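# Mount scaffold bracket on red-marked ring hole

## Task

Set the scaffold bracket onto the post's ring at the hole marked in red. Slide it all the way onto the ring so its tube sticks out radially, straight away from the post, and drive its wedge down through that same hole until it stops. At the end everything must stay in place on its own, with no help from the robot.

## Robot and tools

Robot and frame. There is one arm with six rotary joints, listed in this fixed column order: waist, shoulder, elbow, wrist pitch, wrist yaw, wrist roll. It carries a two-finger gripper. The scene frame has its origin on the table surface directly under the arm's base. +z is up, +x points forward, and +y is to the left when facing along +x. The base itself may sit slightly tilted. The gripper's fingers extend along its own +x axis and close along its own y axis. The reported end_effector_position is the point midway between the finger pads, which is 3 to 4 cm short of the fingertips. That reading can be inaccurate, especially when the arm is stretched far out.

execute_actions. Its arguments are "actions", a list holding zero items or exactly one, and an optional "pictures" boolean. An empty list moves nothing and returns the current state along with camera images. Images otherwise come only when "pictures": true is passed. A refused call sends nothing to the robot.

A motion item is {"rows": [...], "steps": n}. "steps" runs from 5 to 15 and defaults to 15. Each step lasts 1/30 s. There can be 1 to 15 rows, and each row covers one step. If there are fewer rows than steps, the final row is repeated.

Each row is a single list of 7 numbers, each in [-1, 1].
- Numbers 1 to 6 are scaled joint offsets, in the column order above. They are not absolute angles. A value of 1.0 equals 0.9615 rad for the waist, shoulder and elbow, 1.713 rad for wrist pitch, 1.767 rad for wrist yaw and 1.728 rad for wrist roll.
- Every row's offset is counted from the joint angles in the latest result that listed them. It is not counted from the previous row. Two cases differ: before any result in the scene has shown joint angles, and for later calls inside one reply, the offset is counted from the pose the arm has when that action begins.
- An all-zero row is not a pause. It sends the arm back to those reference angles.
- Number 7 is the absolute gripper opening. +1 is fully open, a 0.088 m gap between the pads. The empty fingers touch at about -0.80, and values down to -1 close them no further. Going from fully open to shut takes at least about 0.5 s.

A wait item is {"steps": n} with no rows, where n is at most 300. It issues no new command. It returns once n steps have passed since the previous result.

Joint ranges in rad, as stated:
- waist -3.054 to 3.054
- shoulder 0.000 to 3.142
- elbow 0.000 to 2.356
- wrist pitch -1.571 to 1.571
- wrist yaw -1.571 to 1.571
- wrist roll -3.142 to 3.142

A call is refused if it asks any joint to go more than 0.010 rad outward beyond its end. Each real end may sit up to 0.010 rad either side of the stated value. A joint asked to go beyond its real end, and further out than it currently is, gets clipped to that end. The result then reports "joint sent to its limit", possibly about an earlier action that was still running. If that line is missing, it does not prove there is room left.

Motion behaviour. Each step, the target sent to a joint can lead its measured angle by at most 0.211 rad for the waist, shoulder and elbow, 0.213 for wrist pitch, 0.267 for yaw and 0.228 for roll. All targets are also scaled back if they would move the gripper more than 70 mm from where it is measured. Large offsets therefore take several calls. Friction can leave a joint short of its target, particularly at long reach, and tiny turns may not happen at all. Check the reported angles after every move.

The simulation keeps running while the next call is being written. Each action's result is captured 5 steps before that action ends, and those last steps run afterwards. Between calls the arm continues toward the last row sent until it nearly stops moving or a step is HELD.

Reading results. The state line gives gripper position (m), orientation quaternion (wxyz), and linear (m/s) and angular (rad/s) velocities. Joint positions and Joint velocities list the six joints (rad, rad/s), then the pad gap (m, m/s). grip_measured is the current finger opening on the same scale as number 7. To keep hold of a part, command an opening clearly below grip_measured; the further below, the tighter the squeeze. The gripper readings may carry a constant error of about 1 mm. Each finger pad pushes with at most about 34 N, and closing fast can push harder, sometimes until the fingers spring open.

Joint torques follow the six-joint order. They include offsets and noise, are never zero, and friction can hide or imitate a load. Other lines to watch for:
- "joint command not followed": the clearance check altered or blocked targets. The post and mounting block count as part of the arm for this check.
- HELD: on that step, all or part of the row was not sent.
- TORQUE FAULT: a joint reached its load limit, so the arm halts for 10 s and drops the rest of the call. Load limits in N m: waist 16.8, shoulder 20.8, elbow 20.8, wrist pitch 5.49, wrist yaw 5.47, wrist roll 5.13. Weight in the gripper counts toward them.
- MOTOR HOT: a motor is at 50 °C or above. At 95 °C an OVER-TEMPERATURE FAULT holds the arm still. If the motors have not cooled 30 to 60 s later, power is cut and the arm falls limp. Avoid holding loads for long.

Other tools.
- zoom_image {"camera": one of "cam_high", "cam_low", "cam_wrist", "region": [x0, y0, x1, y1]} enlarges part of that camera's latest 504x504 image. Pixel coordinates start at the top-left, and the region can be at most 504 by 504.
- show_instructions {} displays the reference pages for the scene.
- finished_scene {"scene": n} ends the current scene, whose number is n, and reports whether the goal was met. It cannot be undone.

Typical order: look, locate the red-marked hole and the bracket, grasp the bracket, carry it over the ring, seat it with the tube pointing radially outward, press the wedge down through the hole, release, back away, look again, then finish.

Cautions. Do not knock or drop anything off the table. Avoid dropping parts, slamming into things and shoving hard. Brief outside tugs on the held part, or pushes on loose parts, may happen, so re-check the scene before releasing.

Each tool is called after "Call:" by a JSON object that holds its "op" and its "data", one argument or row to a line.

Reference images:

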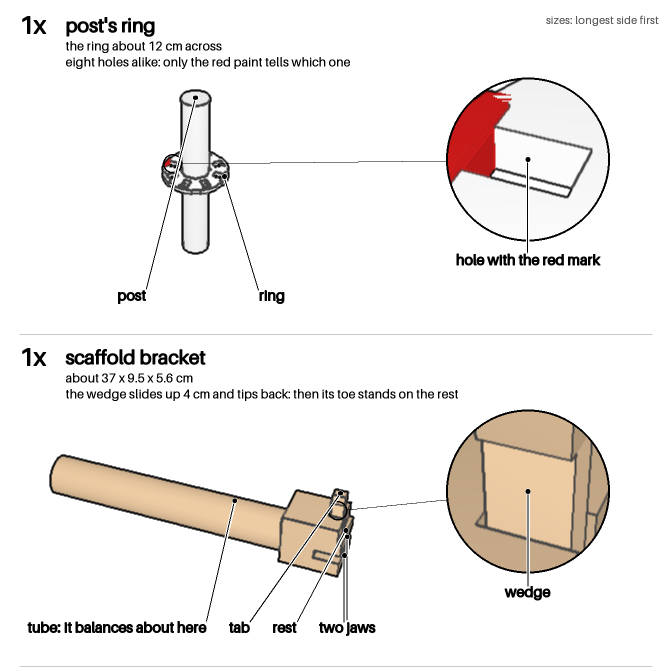

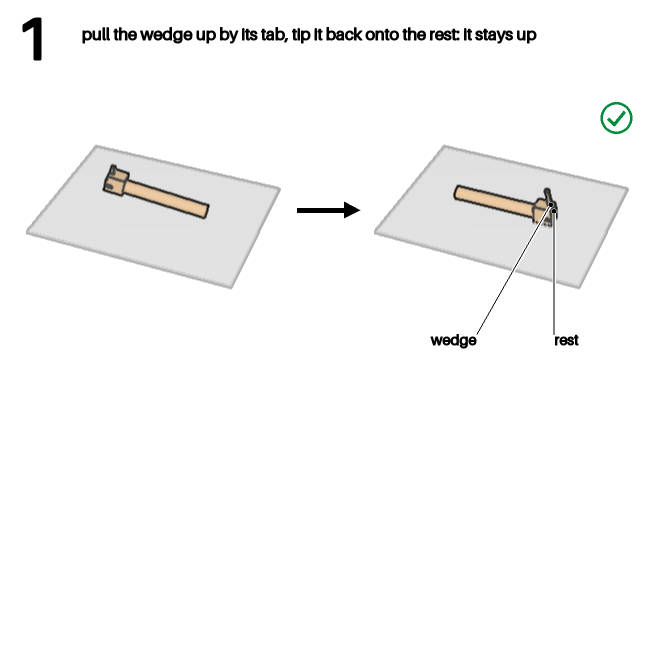

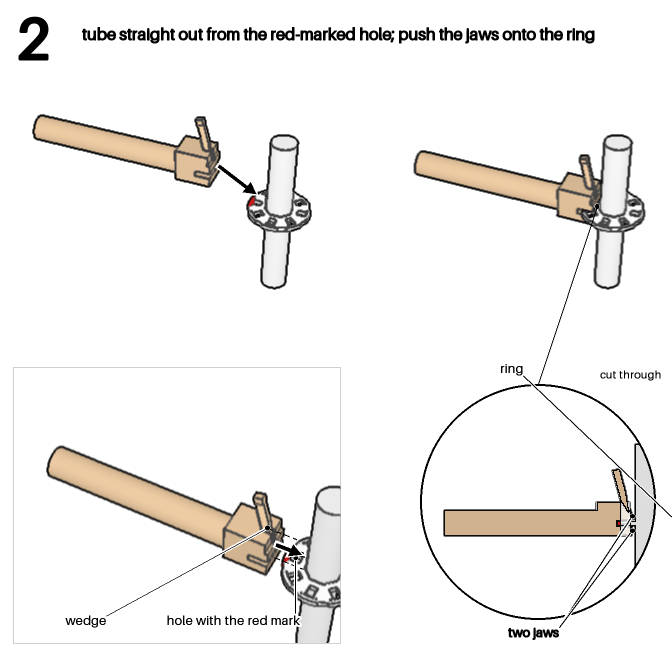

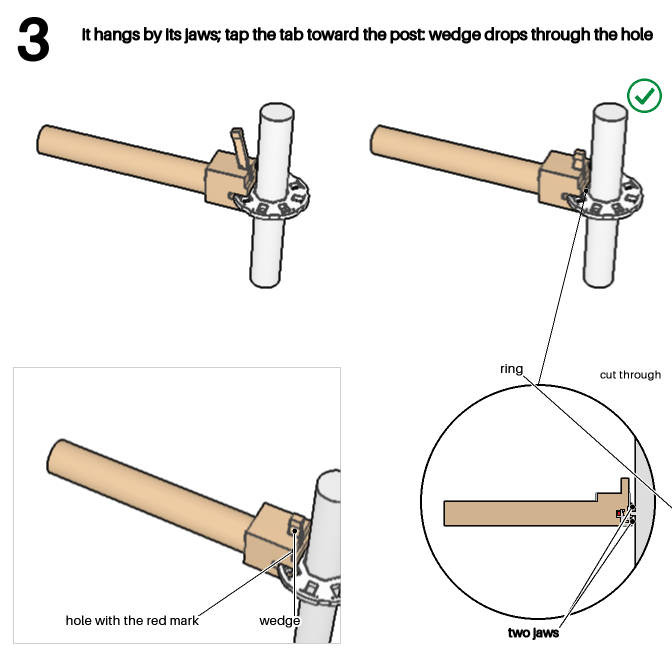

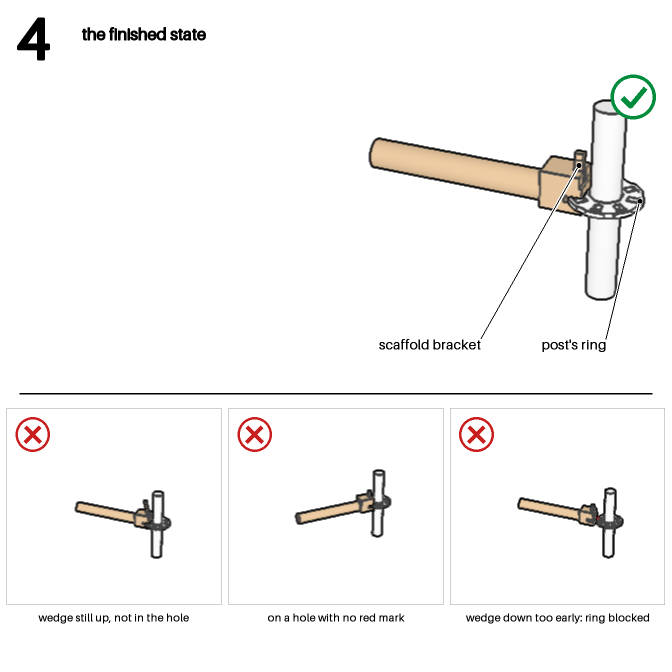

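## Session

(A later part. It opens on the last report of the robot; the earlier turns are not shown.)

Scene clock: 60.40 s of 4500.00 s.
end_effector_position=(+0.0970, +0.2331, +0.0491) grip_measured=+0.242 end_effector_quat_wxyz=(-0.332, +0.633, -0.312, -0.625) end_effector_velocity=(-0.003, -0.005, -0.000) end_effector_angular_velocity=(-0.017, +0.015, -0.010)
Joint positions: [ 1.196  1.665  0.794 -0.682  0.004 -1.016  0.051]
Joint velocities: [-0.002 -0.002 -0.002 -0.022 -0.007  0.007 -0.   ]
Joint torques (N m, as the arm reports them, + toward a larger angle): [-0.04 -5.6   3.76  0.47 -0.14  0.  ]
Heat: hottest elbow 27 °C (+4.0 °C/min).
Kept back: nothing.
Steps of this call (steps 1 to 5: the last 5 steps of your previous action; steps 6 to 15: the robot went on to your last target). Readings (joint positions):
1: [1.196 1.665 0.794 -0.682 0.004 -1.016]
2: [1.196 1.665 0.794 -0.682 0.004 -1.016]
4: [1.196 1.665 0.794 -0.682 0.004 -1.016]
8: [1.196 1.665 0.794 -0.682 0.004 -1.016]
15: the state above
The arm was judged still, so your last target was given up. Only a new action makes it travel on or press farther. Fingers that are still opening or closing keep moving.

Call:
{"op": "execute_actions", "data": {
  "actions": [
    {"rows":[[0,-0.01,0.025,-0.02,0,0,-0.7],[0,-0.02,0.05,-0.04,0,0,-0.7],[0,-0.032,0.075,-0.062,0,0,-0.7],[0,-0.045,0.105,-0.087,0,0,-0.7],[0,-0.06,0.14,-0.116,0,0,-0.7],[0,-0.075,0.175,-0.145,0,0,-0.7],[0,-0.09,0.21,-0.174,0,0,-0.7],[0,-0.105,0.245,-0.203,0,0,-0.7],[0,-0.12,0.28,-0.232,0,0,-0.7],[0,-0.135,0.315,-0.261,0,0,-0.7],[0,-0.147,0.345,-0.286,0,0,-0.7],[0,-0.158,0.371,-0.308,0,0,-0.7]],"steps":15}
  ]
}}

Call:
{"op": "execute_actions", "data": {
  "actions": [
    {"steps":15}
  ],
  "pictures": true
}}

Scene clock: 61.50 s of 4500.00 s.
end_effector_position=(+0.0973, +0.2361, +0.1098) grip_measured=+0.241 end_effector_quat_wxyz=(-0.316, +0.634, -0.329, -0.625) end_effector_velocity=(+0.012, +0.044, +0.362) end_effector_angular_velocity=(+0.164, -0.044, +0.006)
Joint positions: [ 1.196  1.594  0.992 -0.996  0.002 -1.016  0.051]
Joint velocities: [-0.002 -0.471  1.053 -1.355 -0.022 -0.007 -0.   ]
Joint torques (N m, as the arm reports them, + toward a larger angle): [-0.1  -8.29  5.51 -0.03 -0.05  0.  ]
Heat: hottest elbow 27 °C (+4.0 °C/min).
Steps of this call (steps 1 to 23: nothing new was sent; steps 24 to 33: the first 10 steps of this action). Readings (joint positions):
24: [1.196 1.665 0.796 -0.684 0.003 -1.016]
25: [1.196 1.665 0.802 -0.698 0.002 -1.016]
27: [1.196 1.662 0.826 -0.754 0.002 -1.016]
31: [1.196 1.624 0.923 -0.908 0.002 -1.016]
33: the state above

Scene clock: 62.00 s of 4500.00 s.
end_effector_position=(+0.0952, +0.2324, +0.1617) grip_measured=+0.241 end_effector_quat_wxyz=(-0.318, +0.634, -0.326, -0.625) end_effector_velocity=(-0.007, -0.010, +0.001) end_effector_angular_velocity=(-0.034, +0.038, +0.004)
Joint positions: [ 1.196  1.523  1.135 -1.204  0.002 -1.016  0.051]
Joint velocities: [-0.002 -0.007 -0.002 -0.051 -0.022 -0.007  0.   ]
Joint torques (N m, as the arm reports them, + toward a larger angle): [-0.11 -6.89  6.01  0.22 -0.07  0.01]
Heat: hottest elbow 27 °C (+4.0 °C/min).
Kept back: nothing.
Steps of this call (steps 1 to 5: the last 5 steps of your previous action; steps 6 to 15: the robot went on to your last target). Readings (joint positions):
1: [1.196 1.578 1.026 -1.041 0.002 -1.016]
2: [1.196 1.563 1.059 -1.085 0.002 -1.016]
4: [1.196 1.538 1.106 -1.145 0.002 -1.016]
8: [1.196 1.523 1.134 -1.189 0.002 -1.016]
15: the state above

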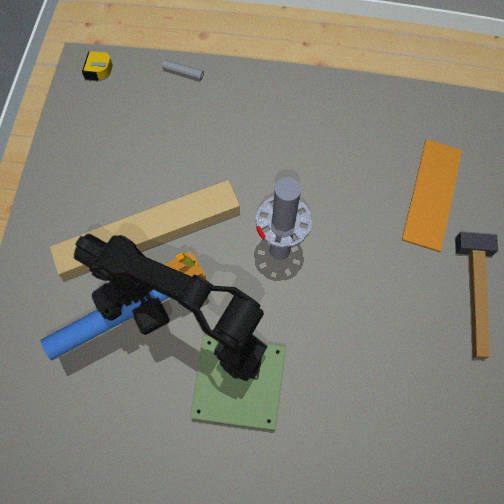

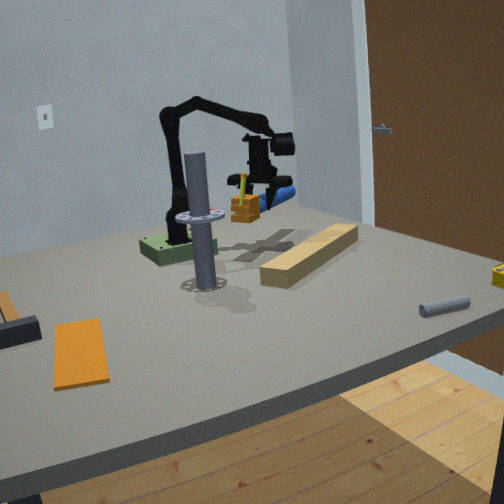

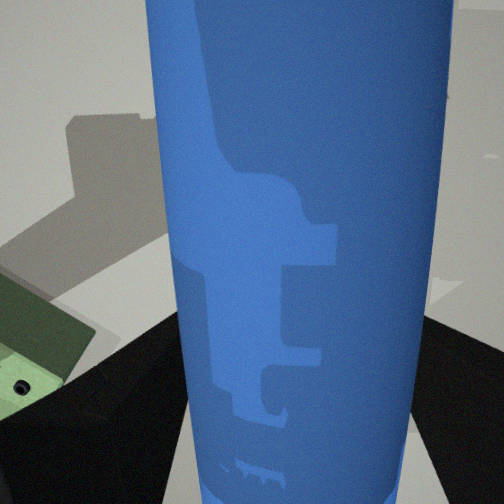

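Call:
{"op": "execute_actions", "data": {
  "actions": [
    {"rows":[[-0.02,-0.003,-0.001,0,0,-0.008,-0.7],[-0.05,-0.006,-0.002,-0.001,0,-0.02,-0.7],[-0.09,-0.01,-0.003,-0.001,0,-0.037,-0.7],[-0.13,-0.014,-0.005,-0.002,0,-0.054,-0.7],[-0.18,-0.019,-0.006,-0.002,0,-0.074,-0.7],[-0.23,-0.024,-0.008,-0.003,0,-0.095,-0.7],[-0.28,-0.029,-0.01,-0.003,0,-0.115,-0.7],[-0.33,-0.034,-0.011,-0.004,0,-0.136,-0.7],[-0.37,-0.038,-0.013,-0.004,0,-0.152,-0.7],[-0.41,-0.042,-0.014,-0.005,0,-0.169,-0.7],[-0.442,-0.048,-0.015,-0.005,0,-0.182,-0.7]],"steps":15}
  ]
}}

Call:
{"op": "execute_actions", "data": {
  "actions": [
    {"steps":20}
  ],
  "pictures": true
}}

Scene clock: 63.47 s of 4500.00 s.
end_effector_position=(+0.1541, +0.1946, +0.1630) grip_measured=+0.241 end_effector_quat_wxyz=(-0.342, +0.619, -0.348, -0.616) end_effector_velocity=(+0.250, -0.211, +0.018) end_effector_angular_velocity=(+0.087, -0.050, -0.419)
Joint positions: [ 0.914  1.511  1.126 -1.206 -0.001 -1.225  0.051]
Joint velocities: [-1.306 -0.125 -0.051  0.022  0.007 -0.886 -0.   ]
Joint torques (N m, as the arm reports them, + toward a larger angle): [ 0.03 -7.8   4.41  0.13 -0.03 -0.13]
Heat: hottest elbow 27 °C (+4.0 °C/min).
Steps of this call (steps 1 to 15: the robot went on to your last target; steps 16 to 34: nothing new was sent; steps 35 to 44: the first 10 steps of this action). Readings (joint positions):
35: [1.195 1.523 1.135 -1.206 0.002 -1.018]
36: [1.189 1.523 1.135 -1.206 0.001 -1.025]
38: [1.155 1.523 1.135 -1.206 -0.002 -1.057]
42: [1.004 1.518 1.130 -1.206 -0.002 -1.165]
44: the state above

Scene clock: 64.13 s of 4500.00 s.
end_effector_position=(+0.1786, +0.1685, +0.1661) grip_measured=+0.240 end_effector_quat_wxyz=(-0.356, +0.614, -0.357, -0.607) end_effector_velocity=(-0.001, +0.003, -0.000) end_effector_angular_velocity=(+0.021, +0.010, +0.020)
Joint positions: [ 0.774  1.491  1.12  -1.209  0.005 -1.328  0.051]
Joint velocities: [-0.002 -0.002 -0.002  0.007 -0.022 -0.022  0.   ]
Joint torques (N m, as the arm reports them, + toward a larger angle): [-0.36 -7.38  4.62  0.22 -0.25 -0.08]
Heat: hottest elbow 27 °C (+3.0 °C/min).
Kept back: nothing.
Steps of this call (steps 1 to 5: the last 5 steps of your previous action; steps 6 to 20: the robot went on to your last target). Readings (joint positions):
1: [0.873 1.506 1.125 -1.206 -0.000 -1.253]
2: [0.837 1.502 1.124 -1.207 0.003 -1.275]
4: [0.794 1.495 1.123 -1.209 0.006 -1.300]
8: [0.778 1.492 1.121 -1.209 0.005 -1.321]
20: the state above

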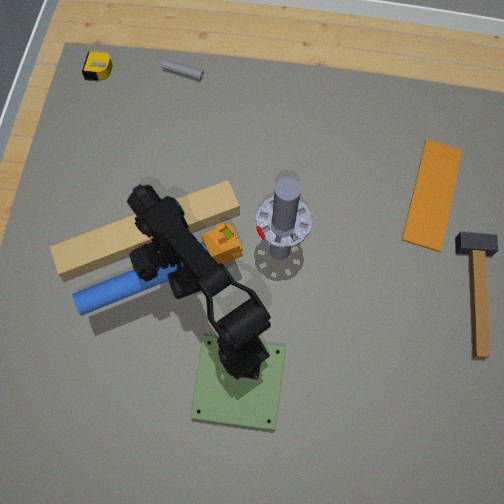

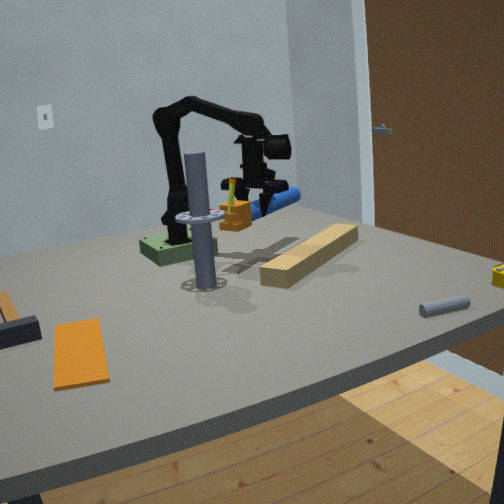

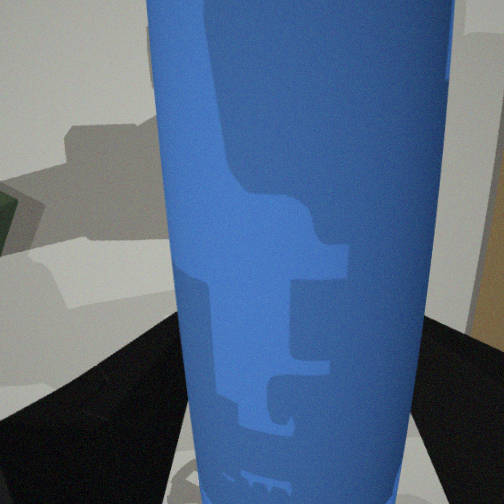

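Call:
{"op": "zoom_image", "data": {
  "camera": "cam_low",
  "region": [140, 140, 320, 300]
}}

Call:
{"op": "zoom_image", "data": {
  "camera": "cam_high",
  "region": [60, 160, 340, 330]
}}

Region (140, 140, 320, 300) of cam_low's 504x504 image, scaled by 2.800, with more detail than that image has.

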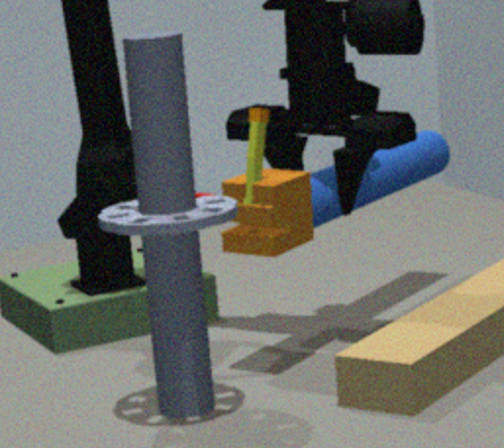

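Region (60, 160, 340, 330) of cam_high's 504x504 image, scaled by 1.800, with more detail than that image has; it fills the top 306 rows of this view, and the rest is white.

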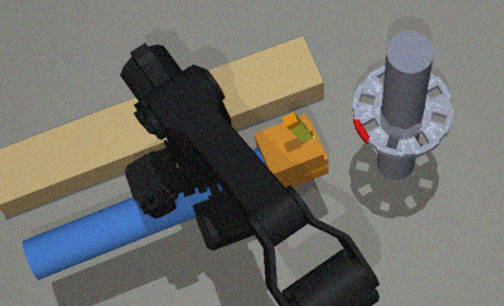

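Call:
{"op": "execute_actions", "data": {
  "actions": [
    {"rows":[[0,-0.002,0.01,-0.006,0,0,-0.7],[0,-0.004,0.025,-0.015,0,0,-0.7],[0,-0.006,0.045,-0.027,0,0,-0.7],[0,-0.008,0.065,-0.039,0,0,-0.7],[0,-0.01,0.085,-0.051,0,0,-0.7],[0,-0.012,0.1,-0.06,0,0,-0.7],[0,-0.012,0.113,-0.068,0,0,-0.7]],"steps":15}
  ]
}}

Call:
{"op": "execute_actions", "data": {
  "actions": [
    {"steps":10}
  ],
  "pictures": true
}}

Call:
{"op": "zoom_image", "data": {
  "camera": "cam_low",
  "region": [140, 140, 320, 300]
}}

Scene clock: 65.47 s of 4500.00 s.
end_effector_position=(+0.1778, +0.1679, +0.1872) grip_measured=+0.240 end_effector_quat_wxyz=(-0.352, +0.613, -0.360, -0.608) end_effector_velocity=(+0.007, +0.007, +0.050) end_effector_angular_velocity=(+0.037, -0.029, +0.005)
Joint positions: [ 0.774  1.491  1.204 -1.305  0.005 -1.329  0.051]
Joint velocities: [-0.002 -0.007  0.193 -0.154 -0.007 -0.007 -0.   ]
Joint torques (N m, as the arm reports them, + toward a larger angle): [-0.06 -6.83  5.46  0.   -0.17 -0.01]
Heat: hottest shoulder 27 °C (+3.0 °C/min).
Steps of this call (steps 1 to 15: the robot went on to your last target; steps 16 to 30: nothing new was sent; steps 31 to 40: the first 10 steps of this action). Readings (joint positions):
31: [0.774 1.491 1.120 -1.210 0.005 -1.329]
32: [0.774 1.491 1.121 -1.213 0.005 -1.329]
34: [0.774 1.491 1.131 -1.239 0.005 -1.329]
38: [0.774 1.491 1.184 -1.294 0.005 -1.329]
40: the state above

Scene clock: 65.80 s of 4500.00 s.
end_effector_position=(+0.1765, +0.1667, +0.1893) grip_measured=+0.240 end_effector_quat_wxyz=(-0.349, +0.612, -0.363, -0.609) end_effector_velocity=(-0.002, -0.001, +0.001) end_effector_angular_velocity=(+0.004, +0.007, +0.005)
Joint positions: [ 0.774  1.491  1.212 -1.321  0.005 -1.329  0.051]
Joint velocities: [-0.002 -0.007 -0.002 -0.007 -0.007 -0.007 -0.   ]
Joint torques (N m, as the arm reports them, + toward a larger angle): [-0.05 -6.88  6.12  0.15 -0.13 -0.02]
Heat: hottest shoulder 27 °C (+3.0 °C/min).
Kept back: nothing.
Steps of this call (steps 1 to 5: the last 5 steps of your previous action; steps 6 to 10: the robot went on to your last target). Readings (joint positions):
1: [0.774 1.491 1.208 -1.310 0.005 -1.329]
2: [0.774 1.491 1.211 -1.314 0.005 -1.329]
4: [0.774 1.491 1.211 -1.319 0.005 -1.329]
8: [0.774 1.491 1.212 -1.321 0.005 -1.329]
10: the state above

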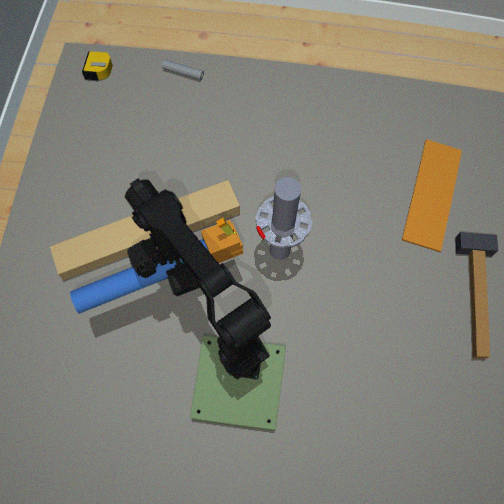

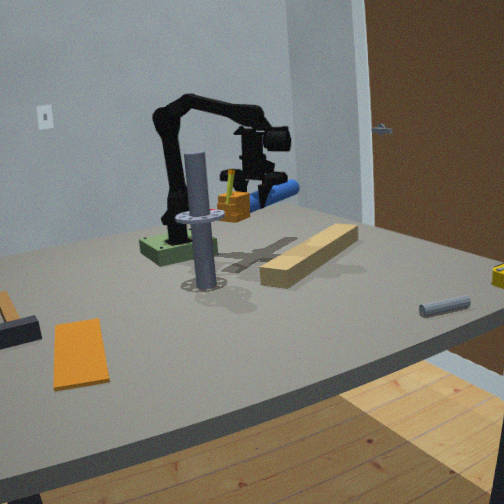

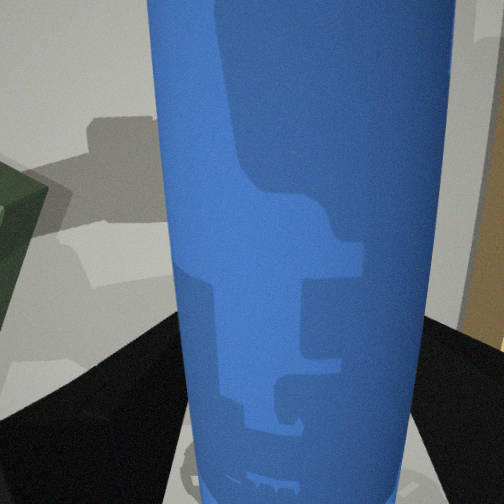

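Region (140, 140, 320, 300) of cam_low's 504x504 image, scaled by 2.800, with more detail than that image has.

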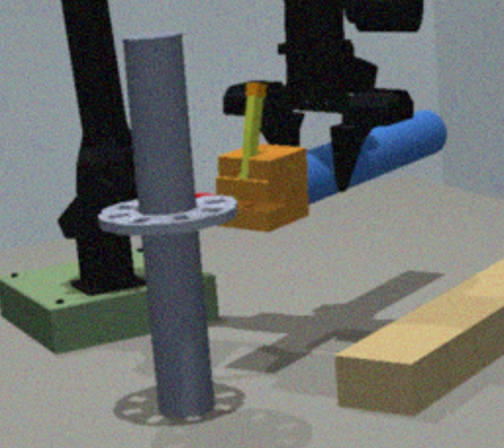

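Call:
{"op": "execute_actions", "data": {
  "actions": [
    {"rows":[[-0.01,-0.012,0.004,-0.004,0,-0.005,-0.7],[-0.02,-0.018,0.008,-0.008,0,-0.011,-0.7],[-0.035,-0.022,0.012,-0.012,0,-0.019,-0.7],[-0.05,-0.025,0.016,-0.017,0,-0.028,-0.7],[-0.065,-0.025,0.016,-0.017,0,-0.036,-0.7],[-0.075,-0.025,0.016,-0.017,0,-0.042,-0.7],[-0.085,-0.025,0.016,-0.017,0,-0.047,-0.7]],"steps":15}
  ]
}}

Call:
{"op": "execute_actions", "data": {
  "actions": [
    {"steps":10}
  ],
  "pictures": true
}}

Call:
{"op": "zoom_image", "data": {
  "camera": "cam_low",
  "region": [140, 140, 320, 300]
}}

Call:
{"op": "zoom_image", "data": {
  "camera": "cam_high",
  "region": [60, 160, 340, 330]
}}

Scene clock: 66.80 s of 4500.00 s.
end_effector_position=(+0.1840, +0.1498, +0.1917) grip_measured=+0.239 end_effector_quat_wxyz=(-0.346, +0.609, -0.369, -0.611) end_effector_velocity=(+0.006, -0.026, +0.001) end_effector_angular_velocity=(-0.009, +0.054, +0.009)
Joint positions: [ 0.701  1.481  1.212 -1.345  0.005 -1.397  0.051]
Joint velocities: [-0.115 -0.007 -0.002 -0.051 -0.022 -0.125 -0.   ]
Joint torques (N m, as the arm reports them, + toward a larger angle): [ 0.05 -7.22  5.95  0.14 -0.11 -0.09]
Heat: hottest elbow 28 °C (+4.0 °C/min).
Steps of this call (steps 1 to 20: the robot went on to your last target; steps 21 to 30: the first 10 steps of this action). Readings (joint positions):
21: [0.773 1.490 1.212 -1.323 0.005 -1.329]
22: [0.772 1.490 1.212 -1.324 0.005 -1.332]
24: [0.759 1.489 1.212 -1.332 0.005 -1.349]
28: [0.714 1.482 1.212 -1.344 0.005 -1.388]
30: the state above

Scene clock: 67.13 s of 4500.00 s.
end_effector_position=(+0.1845, +0.1485, +0.1918) grip_measured=+0.239 end_effector_quat_wxyz=(-0.345, +0.609, -0.368, -0.612) end_effector_velocity=(-0.002, -0.001, -0.001) end_effector_angular_velocity=(-0.002, +0.014, +0.005)
Joint positions: [ 0.695  1.481  1.212 -1.347  0.005 -1.407  0.051]
Joint velocities: [-0.002  0.002 -0.002 -0.007 -0.007 -0.007  0.   ]
Joint torques (N m, as the arm reports them, + toward a larger angle): [-0.39 -7.21  5.98  0.14 -0.13 -0.09]
Heat: hottest elbow 28 °C (+4.1 °C/min).
Kept back: nothing.
Steps of this call (steps 1 to 5: the last 5 steps of your previous action; steps 6 to 10: the robot went on to your last target). Readings (joint positions):
1: [0.698 1.481 1.212 -1.346 0.005 -1.400]
2: [0.697 1.481 1.212 -1.347 0.005 -1.402]
4: [0.696 1.481 1.212 -1.347 0.005 -1.405]
8: [0.696 1.481 1.212 -1.347 0.005 -1.407]
10: the state above

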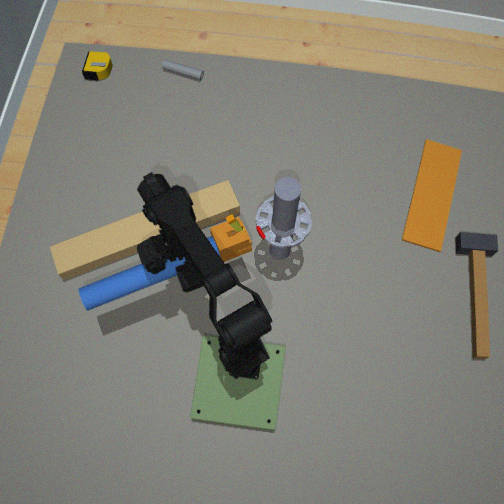

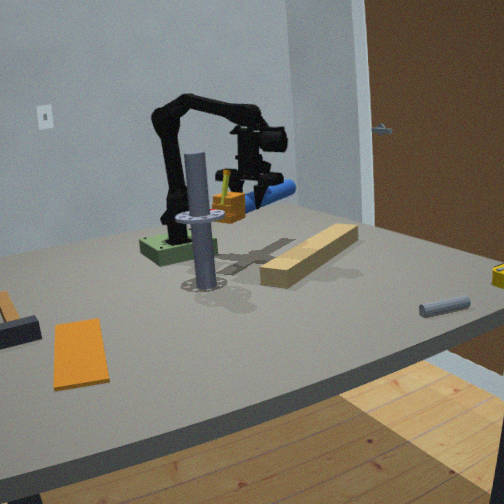

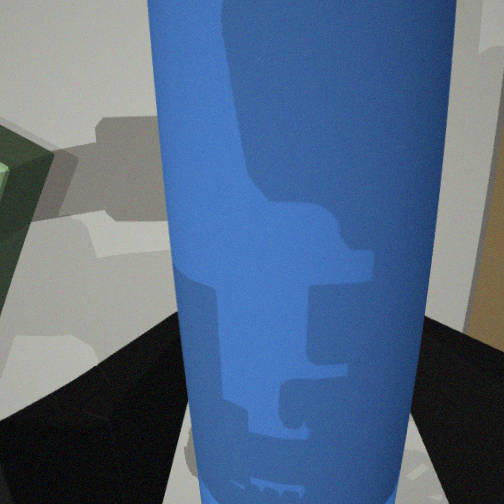

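Region (140, 140, 320, 300) of cam_low's 504x504 image, scaled by 2.800, with more detail than that image has.

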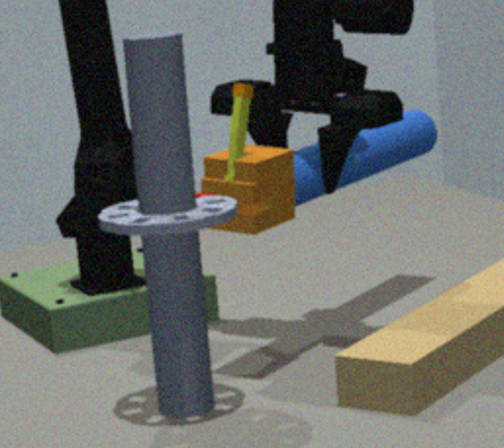

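Region (60, 160, 340, 330) of cam_high's 504x504 image, scaled by 1.800, with more detail than that image has; it fills the top 306 rows of this view, and the rest is white.

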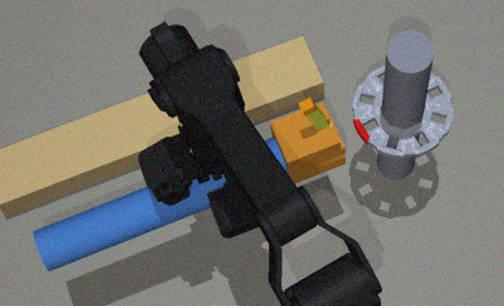

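Call:
{"op": "execute_actions", "data": {
  "actions": [
    {"rows":[[0,0,0.01,-0.005,0,0,-0.7],[0,0,0.02,-0.01,0,0,-0.7],[0,0,0.03,-0.015,0,0,-0.7],[0,0,0.04,-0.019,0,0,-0.7]],"steps":12}
  ]
}}

Call:
{"op": "execute_actions", "data": {
  "actions": [
    {"steps":8}
  ],
  "pictures": true
}}

Call:
{"op": "zoom_image", "data": {
  "camera": "cam_low",
  "region": [170, 160, 290, 260]
}}

Scene clock: 67.70 s of 4500.00 s.
end_effector_position=(+0.1835, +0.1476, +0.1960) grip_measured=+0.239 end_effector_quat_wxyz=(-0.342, +0.609, -0.370, -0.613) end_effector_velocity=(+0.014, +0.012, +0.024) end_effector_angular_velocity=(+0.063, -0.066, +0.005)
Joint positions: [ 0.695  1.481  1.229 -1.37   0.005 -1.408  0.051]
Joint velocities: [-0.002 -0.002  0.095 -0.007 -0.007 -0.007 -0.   ]
Joint torques (N m, as the arm reports them, + toward a larger angle): [-0.07 -5.58  5.9   0.06 -0.15 -0.01]
Heat: hottest elbow 28 °C (+4.0 °C/min).
Steps of this call (steps 1 to 10: the robot went on to your last target; steps 11 to 17: the first 7 steps of this action). Readings (joint positions):
11: [0.695 1.481 1.212 -1.347 0.005 -1.408]
12: [0.695 1.481 1.212 -1.350 0.005 -1.408]
14: [0.695 1.481 1.217 -1.362 0.005 -1.408]
17: the state above

Scene clock: 67.97 s of 4500.00 s.
end_effector_position=(+0.1835, +0.1476, +0.1972) grip_measured=+0.239 end_effector_quat_wxyz=(-0.342, +0.608, -0.370, -0.613) end_effector_velocity=(-0.001, -0.000, +0.001) end_effector_angular_velocity=(+0.004, +0.007, +0.005)
Joint positions: [ 0.695  1.481  1.234 -1.375  0.005 -1.408  0.051]
Joint velocities: [-0.002 -0.002  0.002 -0.007 -0.007 -0.007 -0.   ]
Joint torques (N m, as the arm reports them, + toward a larger angle): [-0.04 -5.57  6.16  0.12 -0.15 -0.01]
Heat: hottest elbow 28 °C (+4.0 °C/min).
Kept back: nothing.
Steps of this call (steps 1 to 5: the last 5 steps of your previous action; steps 6 to 8: the robot went on to your last target). Readings (joint positions):
1: [0.695 1.481 1.232 -1.370 0.005 -1.408]
2: [0.695 1.481 1.233 -1.371 0.005 -1.408]
4: [0.695 1.481 1.234 -1.374 0.005 -1.408]
8: the state above

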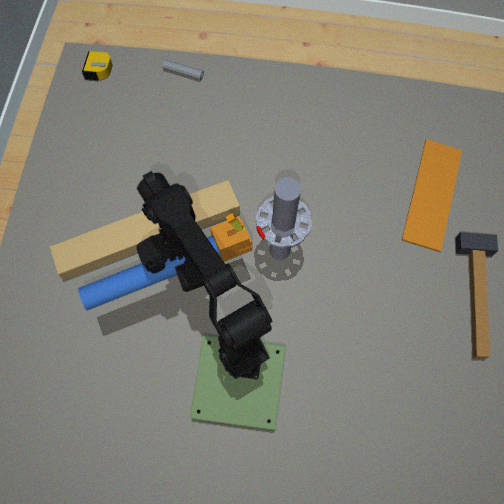

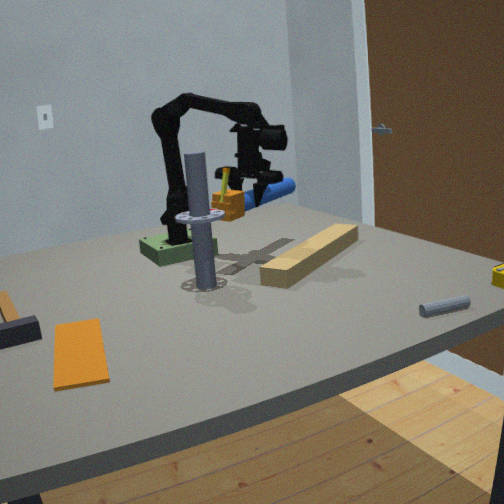

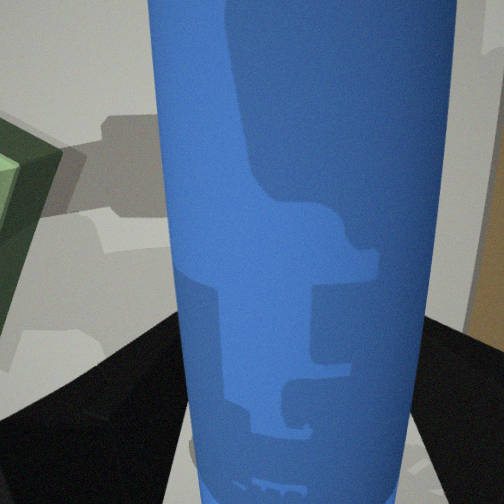

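Region (170, 160, 290, 260) of cam_low's 504x504 image, scaled by 4.200, with more detail than that image has.

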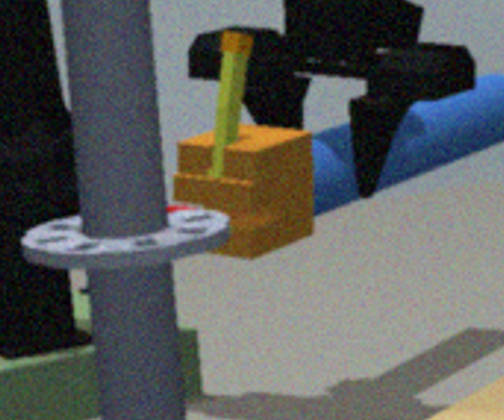

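Call:
{"op": "execute_actions", "data": {
  "actions": [
    {"rows":[[-0.01,0,0,0,0,-0.005,-0.7],[-0.022,0,0,0,0,-0.012,-0.7],[-0.036,0,0,0,0,-0.019,-0.7],[-0.05,0,0,0,0,-0.027,-0.7],[-0.064,0,0,0,0,-0.034,-0.7],[-0.075,0,0,0,0,-0.041,-0.7]],"steps":13}
  ]
}}

Call:
{"op": "execute_actions", "data": {
  "actions": [
    {"steps":8}
  ],
  "pictures": true
}}

Call:
{"op": "zoom_image", "data": {
  "camera": "cam_low",
  "region": [170, 160, 290, 260]
}}

Call:
{"op": "zoom_image", "data": {
  "camera": "cam_high",
  "region": [160, 160, 340, 290]
}}

Scene clock: 69.37 s of 4500.00 s.
end_effector_position=(+0.1916, +0.1368, +0.1974) grip_measured=+0.238 end_effector_quat_wxyz=(-0.343, +0.607, -0.371, -0.613) end_effector_velocity=(+0.023, -0.042, +0.000) end_effector_angular_velocity=(-0.000, +0.028, -0.054)
Joint positions: [ 0.638  1.481  1.234 -1.376  0.005 -1.461  0.051]
Joint velocities: [-0.208 -0.002 -0.002 -0.022 -0.007 -0.154  0.   ]
Joint torques (N m, as the arm reports them, + toward a larger angle): [ 0.19 -5.45  4.58  0.4  -0.14 -0.11]
Heat: hottest elbow 28 °C (+4.0 °C/min).
Steps of this call (steps 1 to 15: the robot went on to your last target; steps 16 to 34: nothing new was sent; steps 35 to 42: the first 8 steps of this action). Readings (joint positions):
35: [0.695 1.481 1.234 -1.376 0.005 -1.408]
36: [0.693 1.481 1.234 -1.376 0.005 -1.412]
38: [0.680 1.481 1.234 -1.376 0.005 -1.427]
42: the state above

Scene clock: 69.63 s of 4500.00 s.
end_effector_position=(+0.1931, +0.1346, +0.1974) grip_measured=+0.238 end_effector_quat_wxyz=(-0.343, +0.607, -0.370, -0.614) end_effector_velocity=(+0.001, +0.001, -0.001) end_effector_angular_velocity=(+0.008, +0.002, +0.005)
Joint positions: [ 0.627  1.481  1.234 -1.376  0.005 -1.475  0.051]
Joint velocities: [-0.002  0.002 -0.002  0.007 -0.007 -0.007 -0.   ]
Joint torques (N m, as the arm reports them, + toward a larger angle): [-0.41 -5.56  4.53  0.41 -0.13 -0.08]
Heat: hottest elbow 28 °C (+4.0 °C/min).
Kept back: nothing.
Steps of this call (steps 1 to 5: the last 5 steps of your previous action; steps 6 to 8: the robot went on to your last target). Readings (joint positions):
1: [0.632 1.481 1.234 -1.376 0.005 -1.466]
2: [0.630 1.481 1.234 -1.376 0.005 -1.469]
4: [0.627 1.481 1.234 -1.376 0.005 -1.472]
8: the state above

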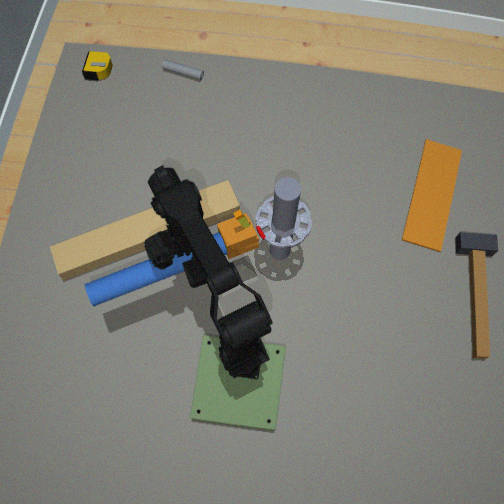

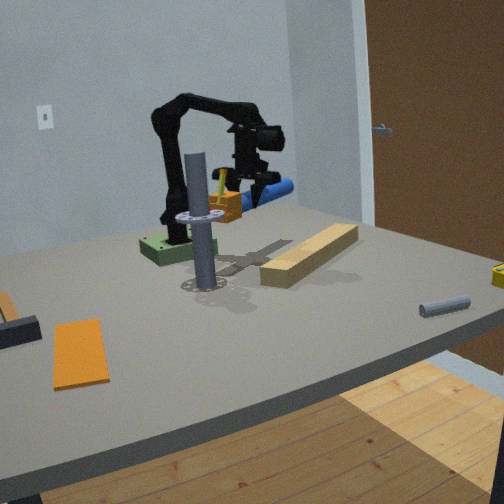

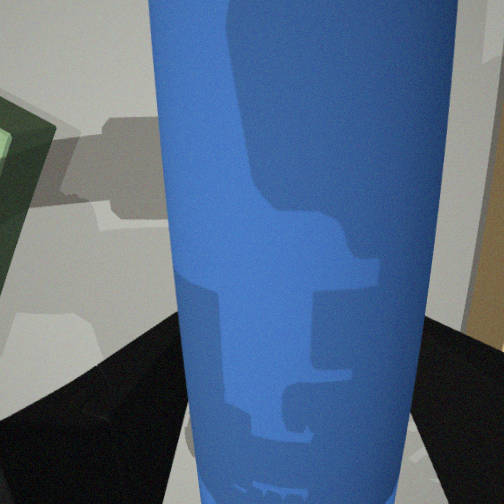

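Region (170, 160, 290, 260) of cam_low's 504x504 image, scaled by 4.200, with more detail than that image has.

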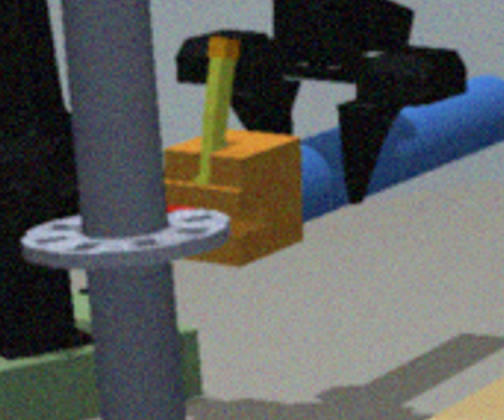

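Region (160, 160, 340, 290) of cam_high's 504x504 image, scaled by 2.800, with more detail than that image has.

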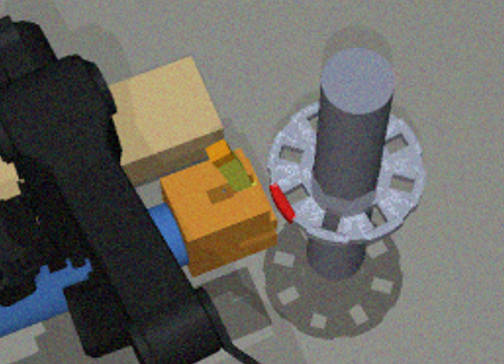

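Call:
{"op": "execute_actions", "data": {
  "actions": [
    {"rows":[[-0.008,0,0,0,0,-0.004,-0.7],[-0.018,0,0,0,0,-0.01,-0.7],[-0.03,0,0,0,0,-0.016,-0.7],[-0.042,0,0,0,0,-0.023,-0.7],[-0.054,0,0,0,0,-0.03,-0.7],[-0.066,0,0,0,0,-0.036,-0.7],[-0.078,0,0,0,0,-0.043,-0.7],[-0.09,0,0,0,0,-0.05,-0.7]],"steps":15}
  ]
}}

Call:
{"op": "execute_actions", "data": {
  "actions": [
    {"steps":8}
  ],
  "pictures": true
}}

Call:
{"op": "zoom_image", "data": {
  "camera": "cam_low",
  "region": [170, 160, 290, 260]
}}

Call:
{"op": "zoom_image", "data": {
  "camera": "cam_high",
  "region": [160, 160, 340, 290]
}}

Scene clock: 70.40 s of 4500.00 s.
end_effector_position=(+0.1975, +0.1279, +0.1975) grip_measured=+0.236 end_effector_quat_wxyz=(-0.345, +0.598, -0.362, -0.626) end_effector_velocity=(-0.000, -0.003, -0.001) end_effector_angular_velocity=(+0.081, +0.061, +0.050)
Joint positions: [ 0.574  1.481  1.234 -1.376 -0.026 -1.538  0.051]
Joint velocities: [-0.071  0.002 -0.002 -0.007 -0.095 -0.125 -0.001]
Joint torques (N m, as the arm reports them, + toward a larger angle): [-2.59 -5.52  4.62  0.39  1.24 -0.3 ]
Heat: hottest elbow 28 °C (+3.0 °C/min).
Steps of this call (steps 1 to 13: the robot went on to your last target; steps 14 to 23: the first 10 steps of this action). Readings (joint positions):
14: [0.626 1.481 1.234 -1.376 0.005 -1.477]
15: [0.624 1.481 1.234 -1.376 0.005 -1.480]
17: [0.614 1.481 1.234 -1.376 0.005 -1.493]
21: [0.582 1.481 1.234 -1.375 -0.016 -1.526]
23: the state above

Scene clock: 70.67 s of 4500.00 s.
end_effector_position=(+0.1972, +0.1277, +0.1973) grip_measured=+0.235 end_effector_quat_wxyz=(-0.344, +0.597, -0.359, -0.630) end_effector_velocity=(-0.008, -0.003, -0.001) end_effector_angular_velocity=(-0.003, +0.047, -0.001)
Joint positions: [ 0.569  1.481  1.233 -1.377 -0.033 -1.549  0.05 ]
Joint velocities: [-0.007  0.002 -0.002 -0.037 -0.022 -0.007 -0.001]
Joint torques (N m, as the arm reports them, + toward a larger angle): [-2.8  -5.43  4.63  0.47  1.45 -0.37]
Heat: hottest elbow 28 °C (+3.0 °C/min).
Kept back: nothing.
Steps of this call (steps 1 to 5: the last 5 steps of your previous action; steps 6 to 8: the robot went on to your last target). Readings (joint positions):
1: [0.572 1.481 1.234 -1.376 -0.028 -1.541]
2: [0.571 1.481 1.234 -1.376 -0.029 -1.544]
4: [0.570 1.481 1.233 -1.377 -0.031 -1.547]
8: the state above

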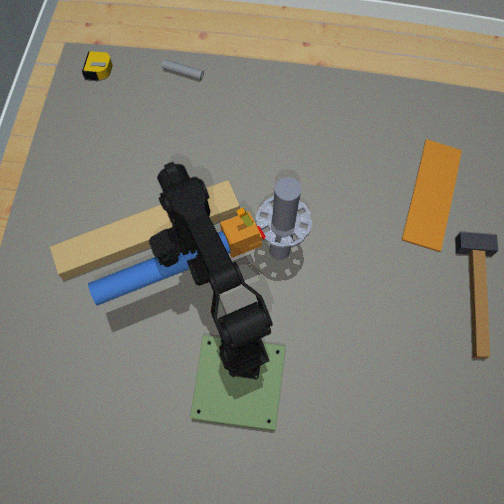

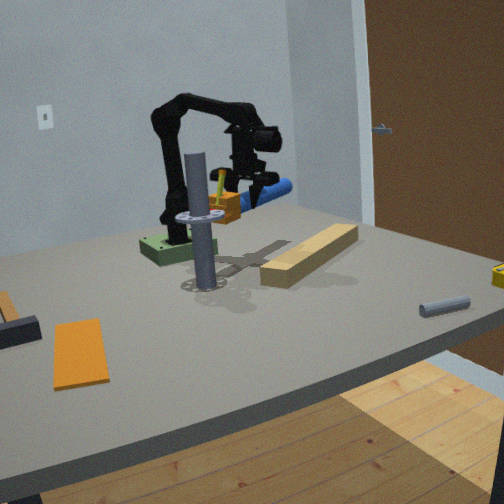

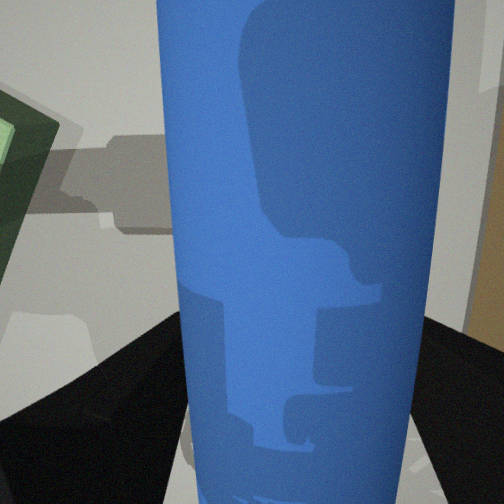

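Region (170, 160, 290, 260) of cam_low's 504x504 image, scaled by 4.200, with more detail than that image has.

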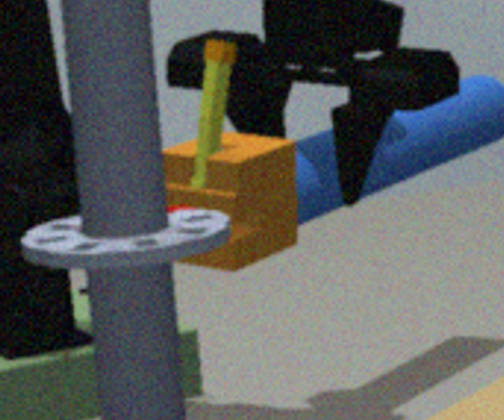

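Region (160, 160, 340, 290) of cam_high's 504x504 image, scaled by 2.800, with more detail than that image has.

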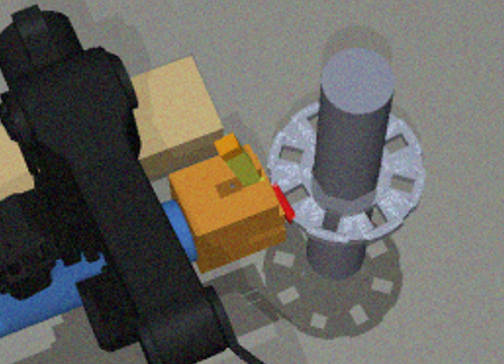

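Call:
{"op": "execute_actions", "data": {
  "actions": [
    {"rows":[[0.012,0,0,0,0.01,0.01,-0.7],[0.024,0,0,0,0.02,0.02,-0.7],[0.026,0,0.005,-0.003,0.022,0.021,-0.7],[0.026,0,0.015,-0.008,0.022,0.021,-0.7],[0.026,0,0.025,-0.013,0.022,0.021,-0.7],[0.026,0,0.035,-0.018,0.022,0.021,-0.7],[0.026,0,0.045,-0.023,0.022,0.021,-0.7],[0.026,0,0.056,-0.028,0.022,0.021,-0.7]],"steps":15}
  ]
}}

Call:
{"op": "execute_actions", "data": {
  "actions": [
    {"steps":8}
  ],
  "pictures": true
}}

Call:
{"op": "zoom_image", "data": {
  "camera": "cam_low",
  "region": [170, 160, 290, 260]
}}

Scene clock: 71.87 s of 4500.00 s.
end_effector_position=(+0.1950, +0.1272, +0.2033) grip_measured=+0.234 end_effector_quat_wxyz=(-0.338, +0.603, -0.371, -0.620) end_effector_velocity=(+0.018, +0.005, +0.043) end_effector_angular_velocity=(+0.008, -0.108, -0.012)
Joint positions: [ 0.591  1.483  1.258 -1.411 -0.003 -1.517  0.05 ]
Joint velocities: [ 0.007 -0.007  0.168 -0.081  0.051  0.022 -0.   ]
Joint torques (N m, as the arm reports them, + toward a larger angle): [ 0.04 -5.66  5.86  0.06  0.18  0.05]
Heat: hottest elbow 28 °C (+3.0 °C/min).
Steps of this call (steps 1 to 26: the robot went on to your last target; steps 27 to 36: the first 10 steps of this action). Readings (joint positions):
27: [0.569 1.481 1.233 -1.377 -0.032 -1.551]
28: [0.574 1.482 1.232 -1.376 -0.026 -1.546]
30: [0.584 1.483 1.232 -1.376 -0.010 -1.532]
34: [0.590 1.483 1.246 -1.403 -0.003 -1.520]
36: the state above

Scene clock: 72.13 s of 4500.00 s.
end_effector_position=(+0.1955, +0.1275, +0.2063) grip_measured=+0.234 end_effector_quat_wxyz=(-0.339, +0.605, -0.370, -0.619) end_effector_velocity=(-0.005, -0.001, +0.001) end_effector_angular_velocity=(-0.003, +0.018, -0.005)
Joint positions: [ 0.593  1.483  1.27  -1.42  -0.    -1.516  0.05 ]
Joint velocities: [ 0.002 -0.002  0.002 -0.022 -0.007  0.007 -0.   ]
Joint torques (N m, as the arm reports them, + toward a larger angle): [ 0.   -5.73  6.11  0.07  0.11  0.04]
Heat: hottest elbow 28 °C (+3.0 °C/min).
Kept back: nothing.
Steps of this call (steps 1 to 5: the last 5 steps of your previous action; steps 6 to 8: the robot went on to your last target). Readings (joint positions):
1: [0.592 1.483 1.263 -1.414 -0.002 -1.517]
2: [0.592 1.483 1.267 -1.415 -0.002 -1.516]
4: [0.592 1.483 1.270 -1.418 -0.001 -1.516]
8: the state above

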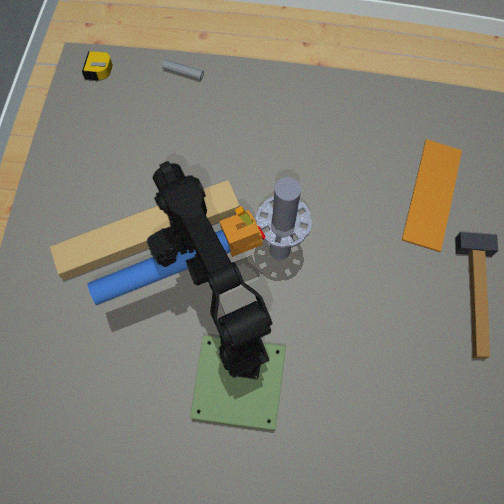

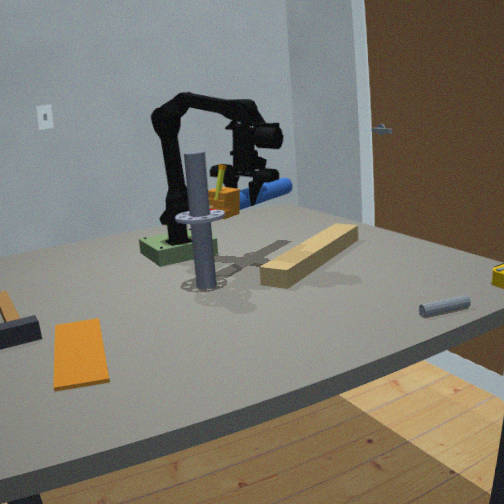

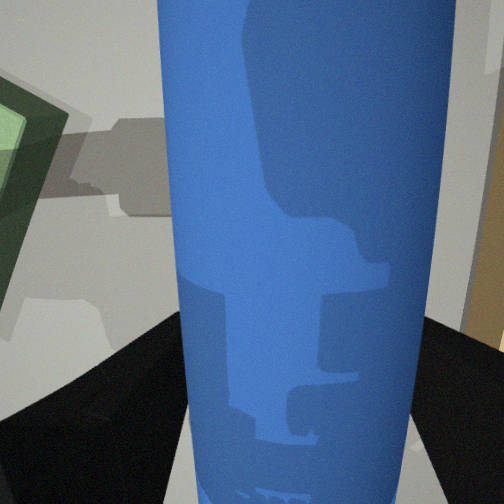

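Region (170, 160, 290, 260) of cam_low's 504x504 image, scaled by 4.200, with more detail than that image has.

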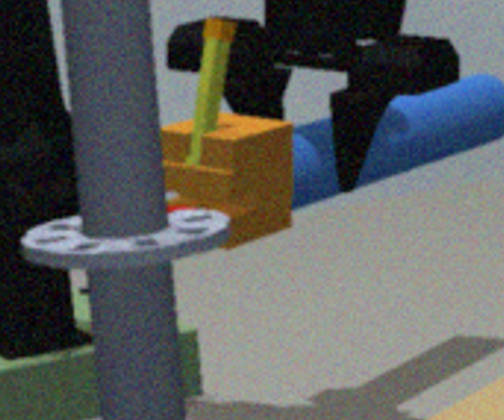

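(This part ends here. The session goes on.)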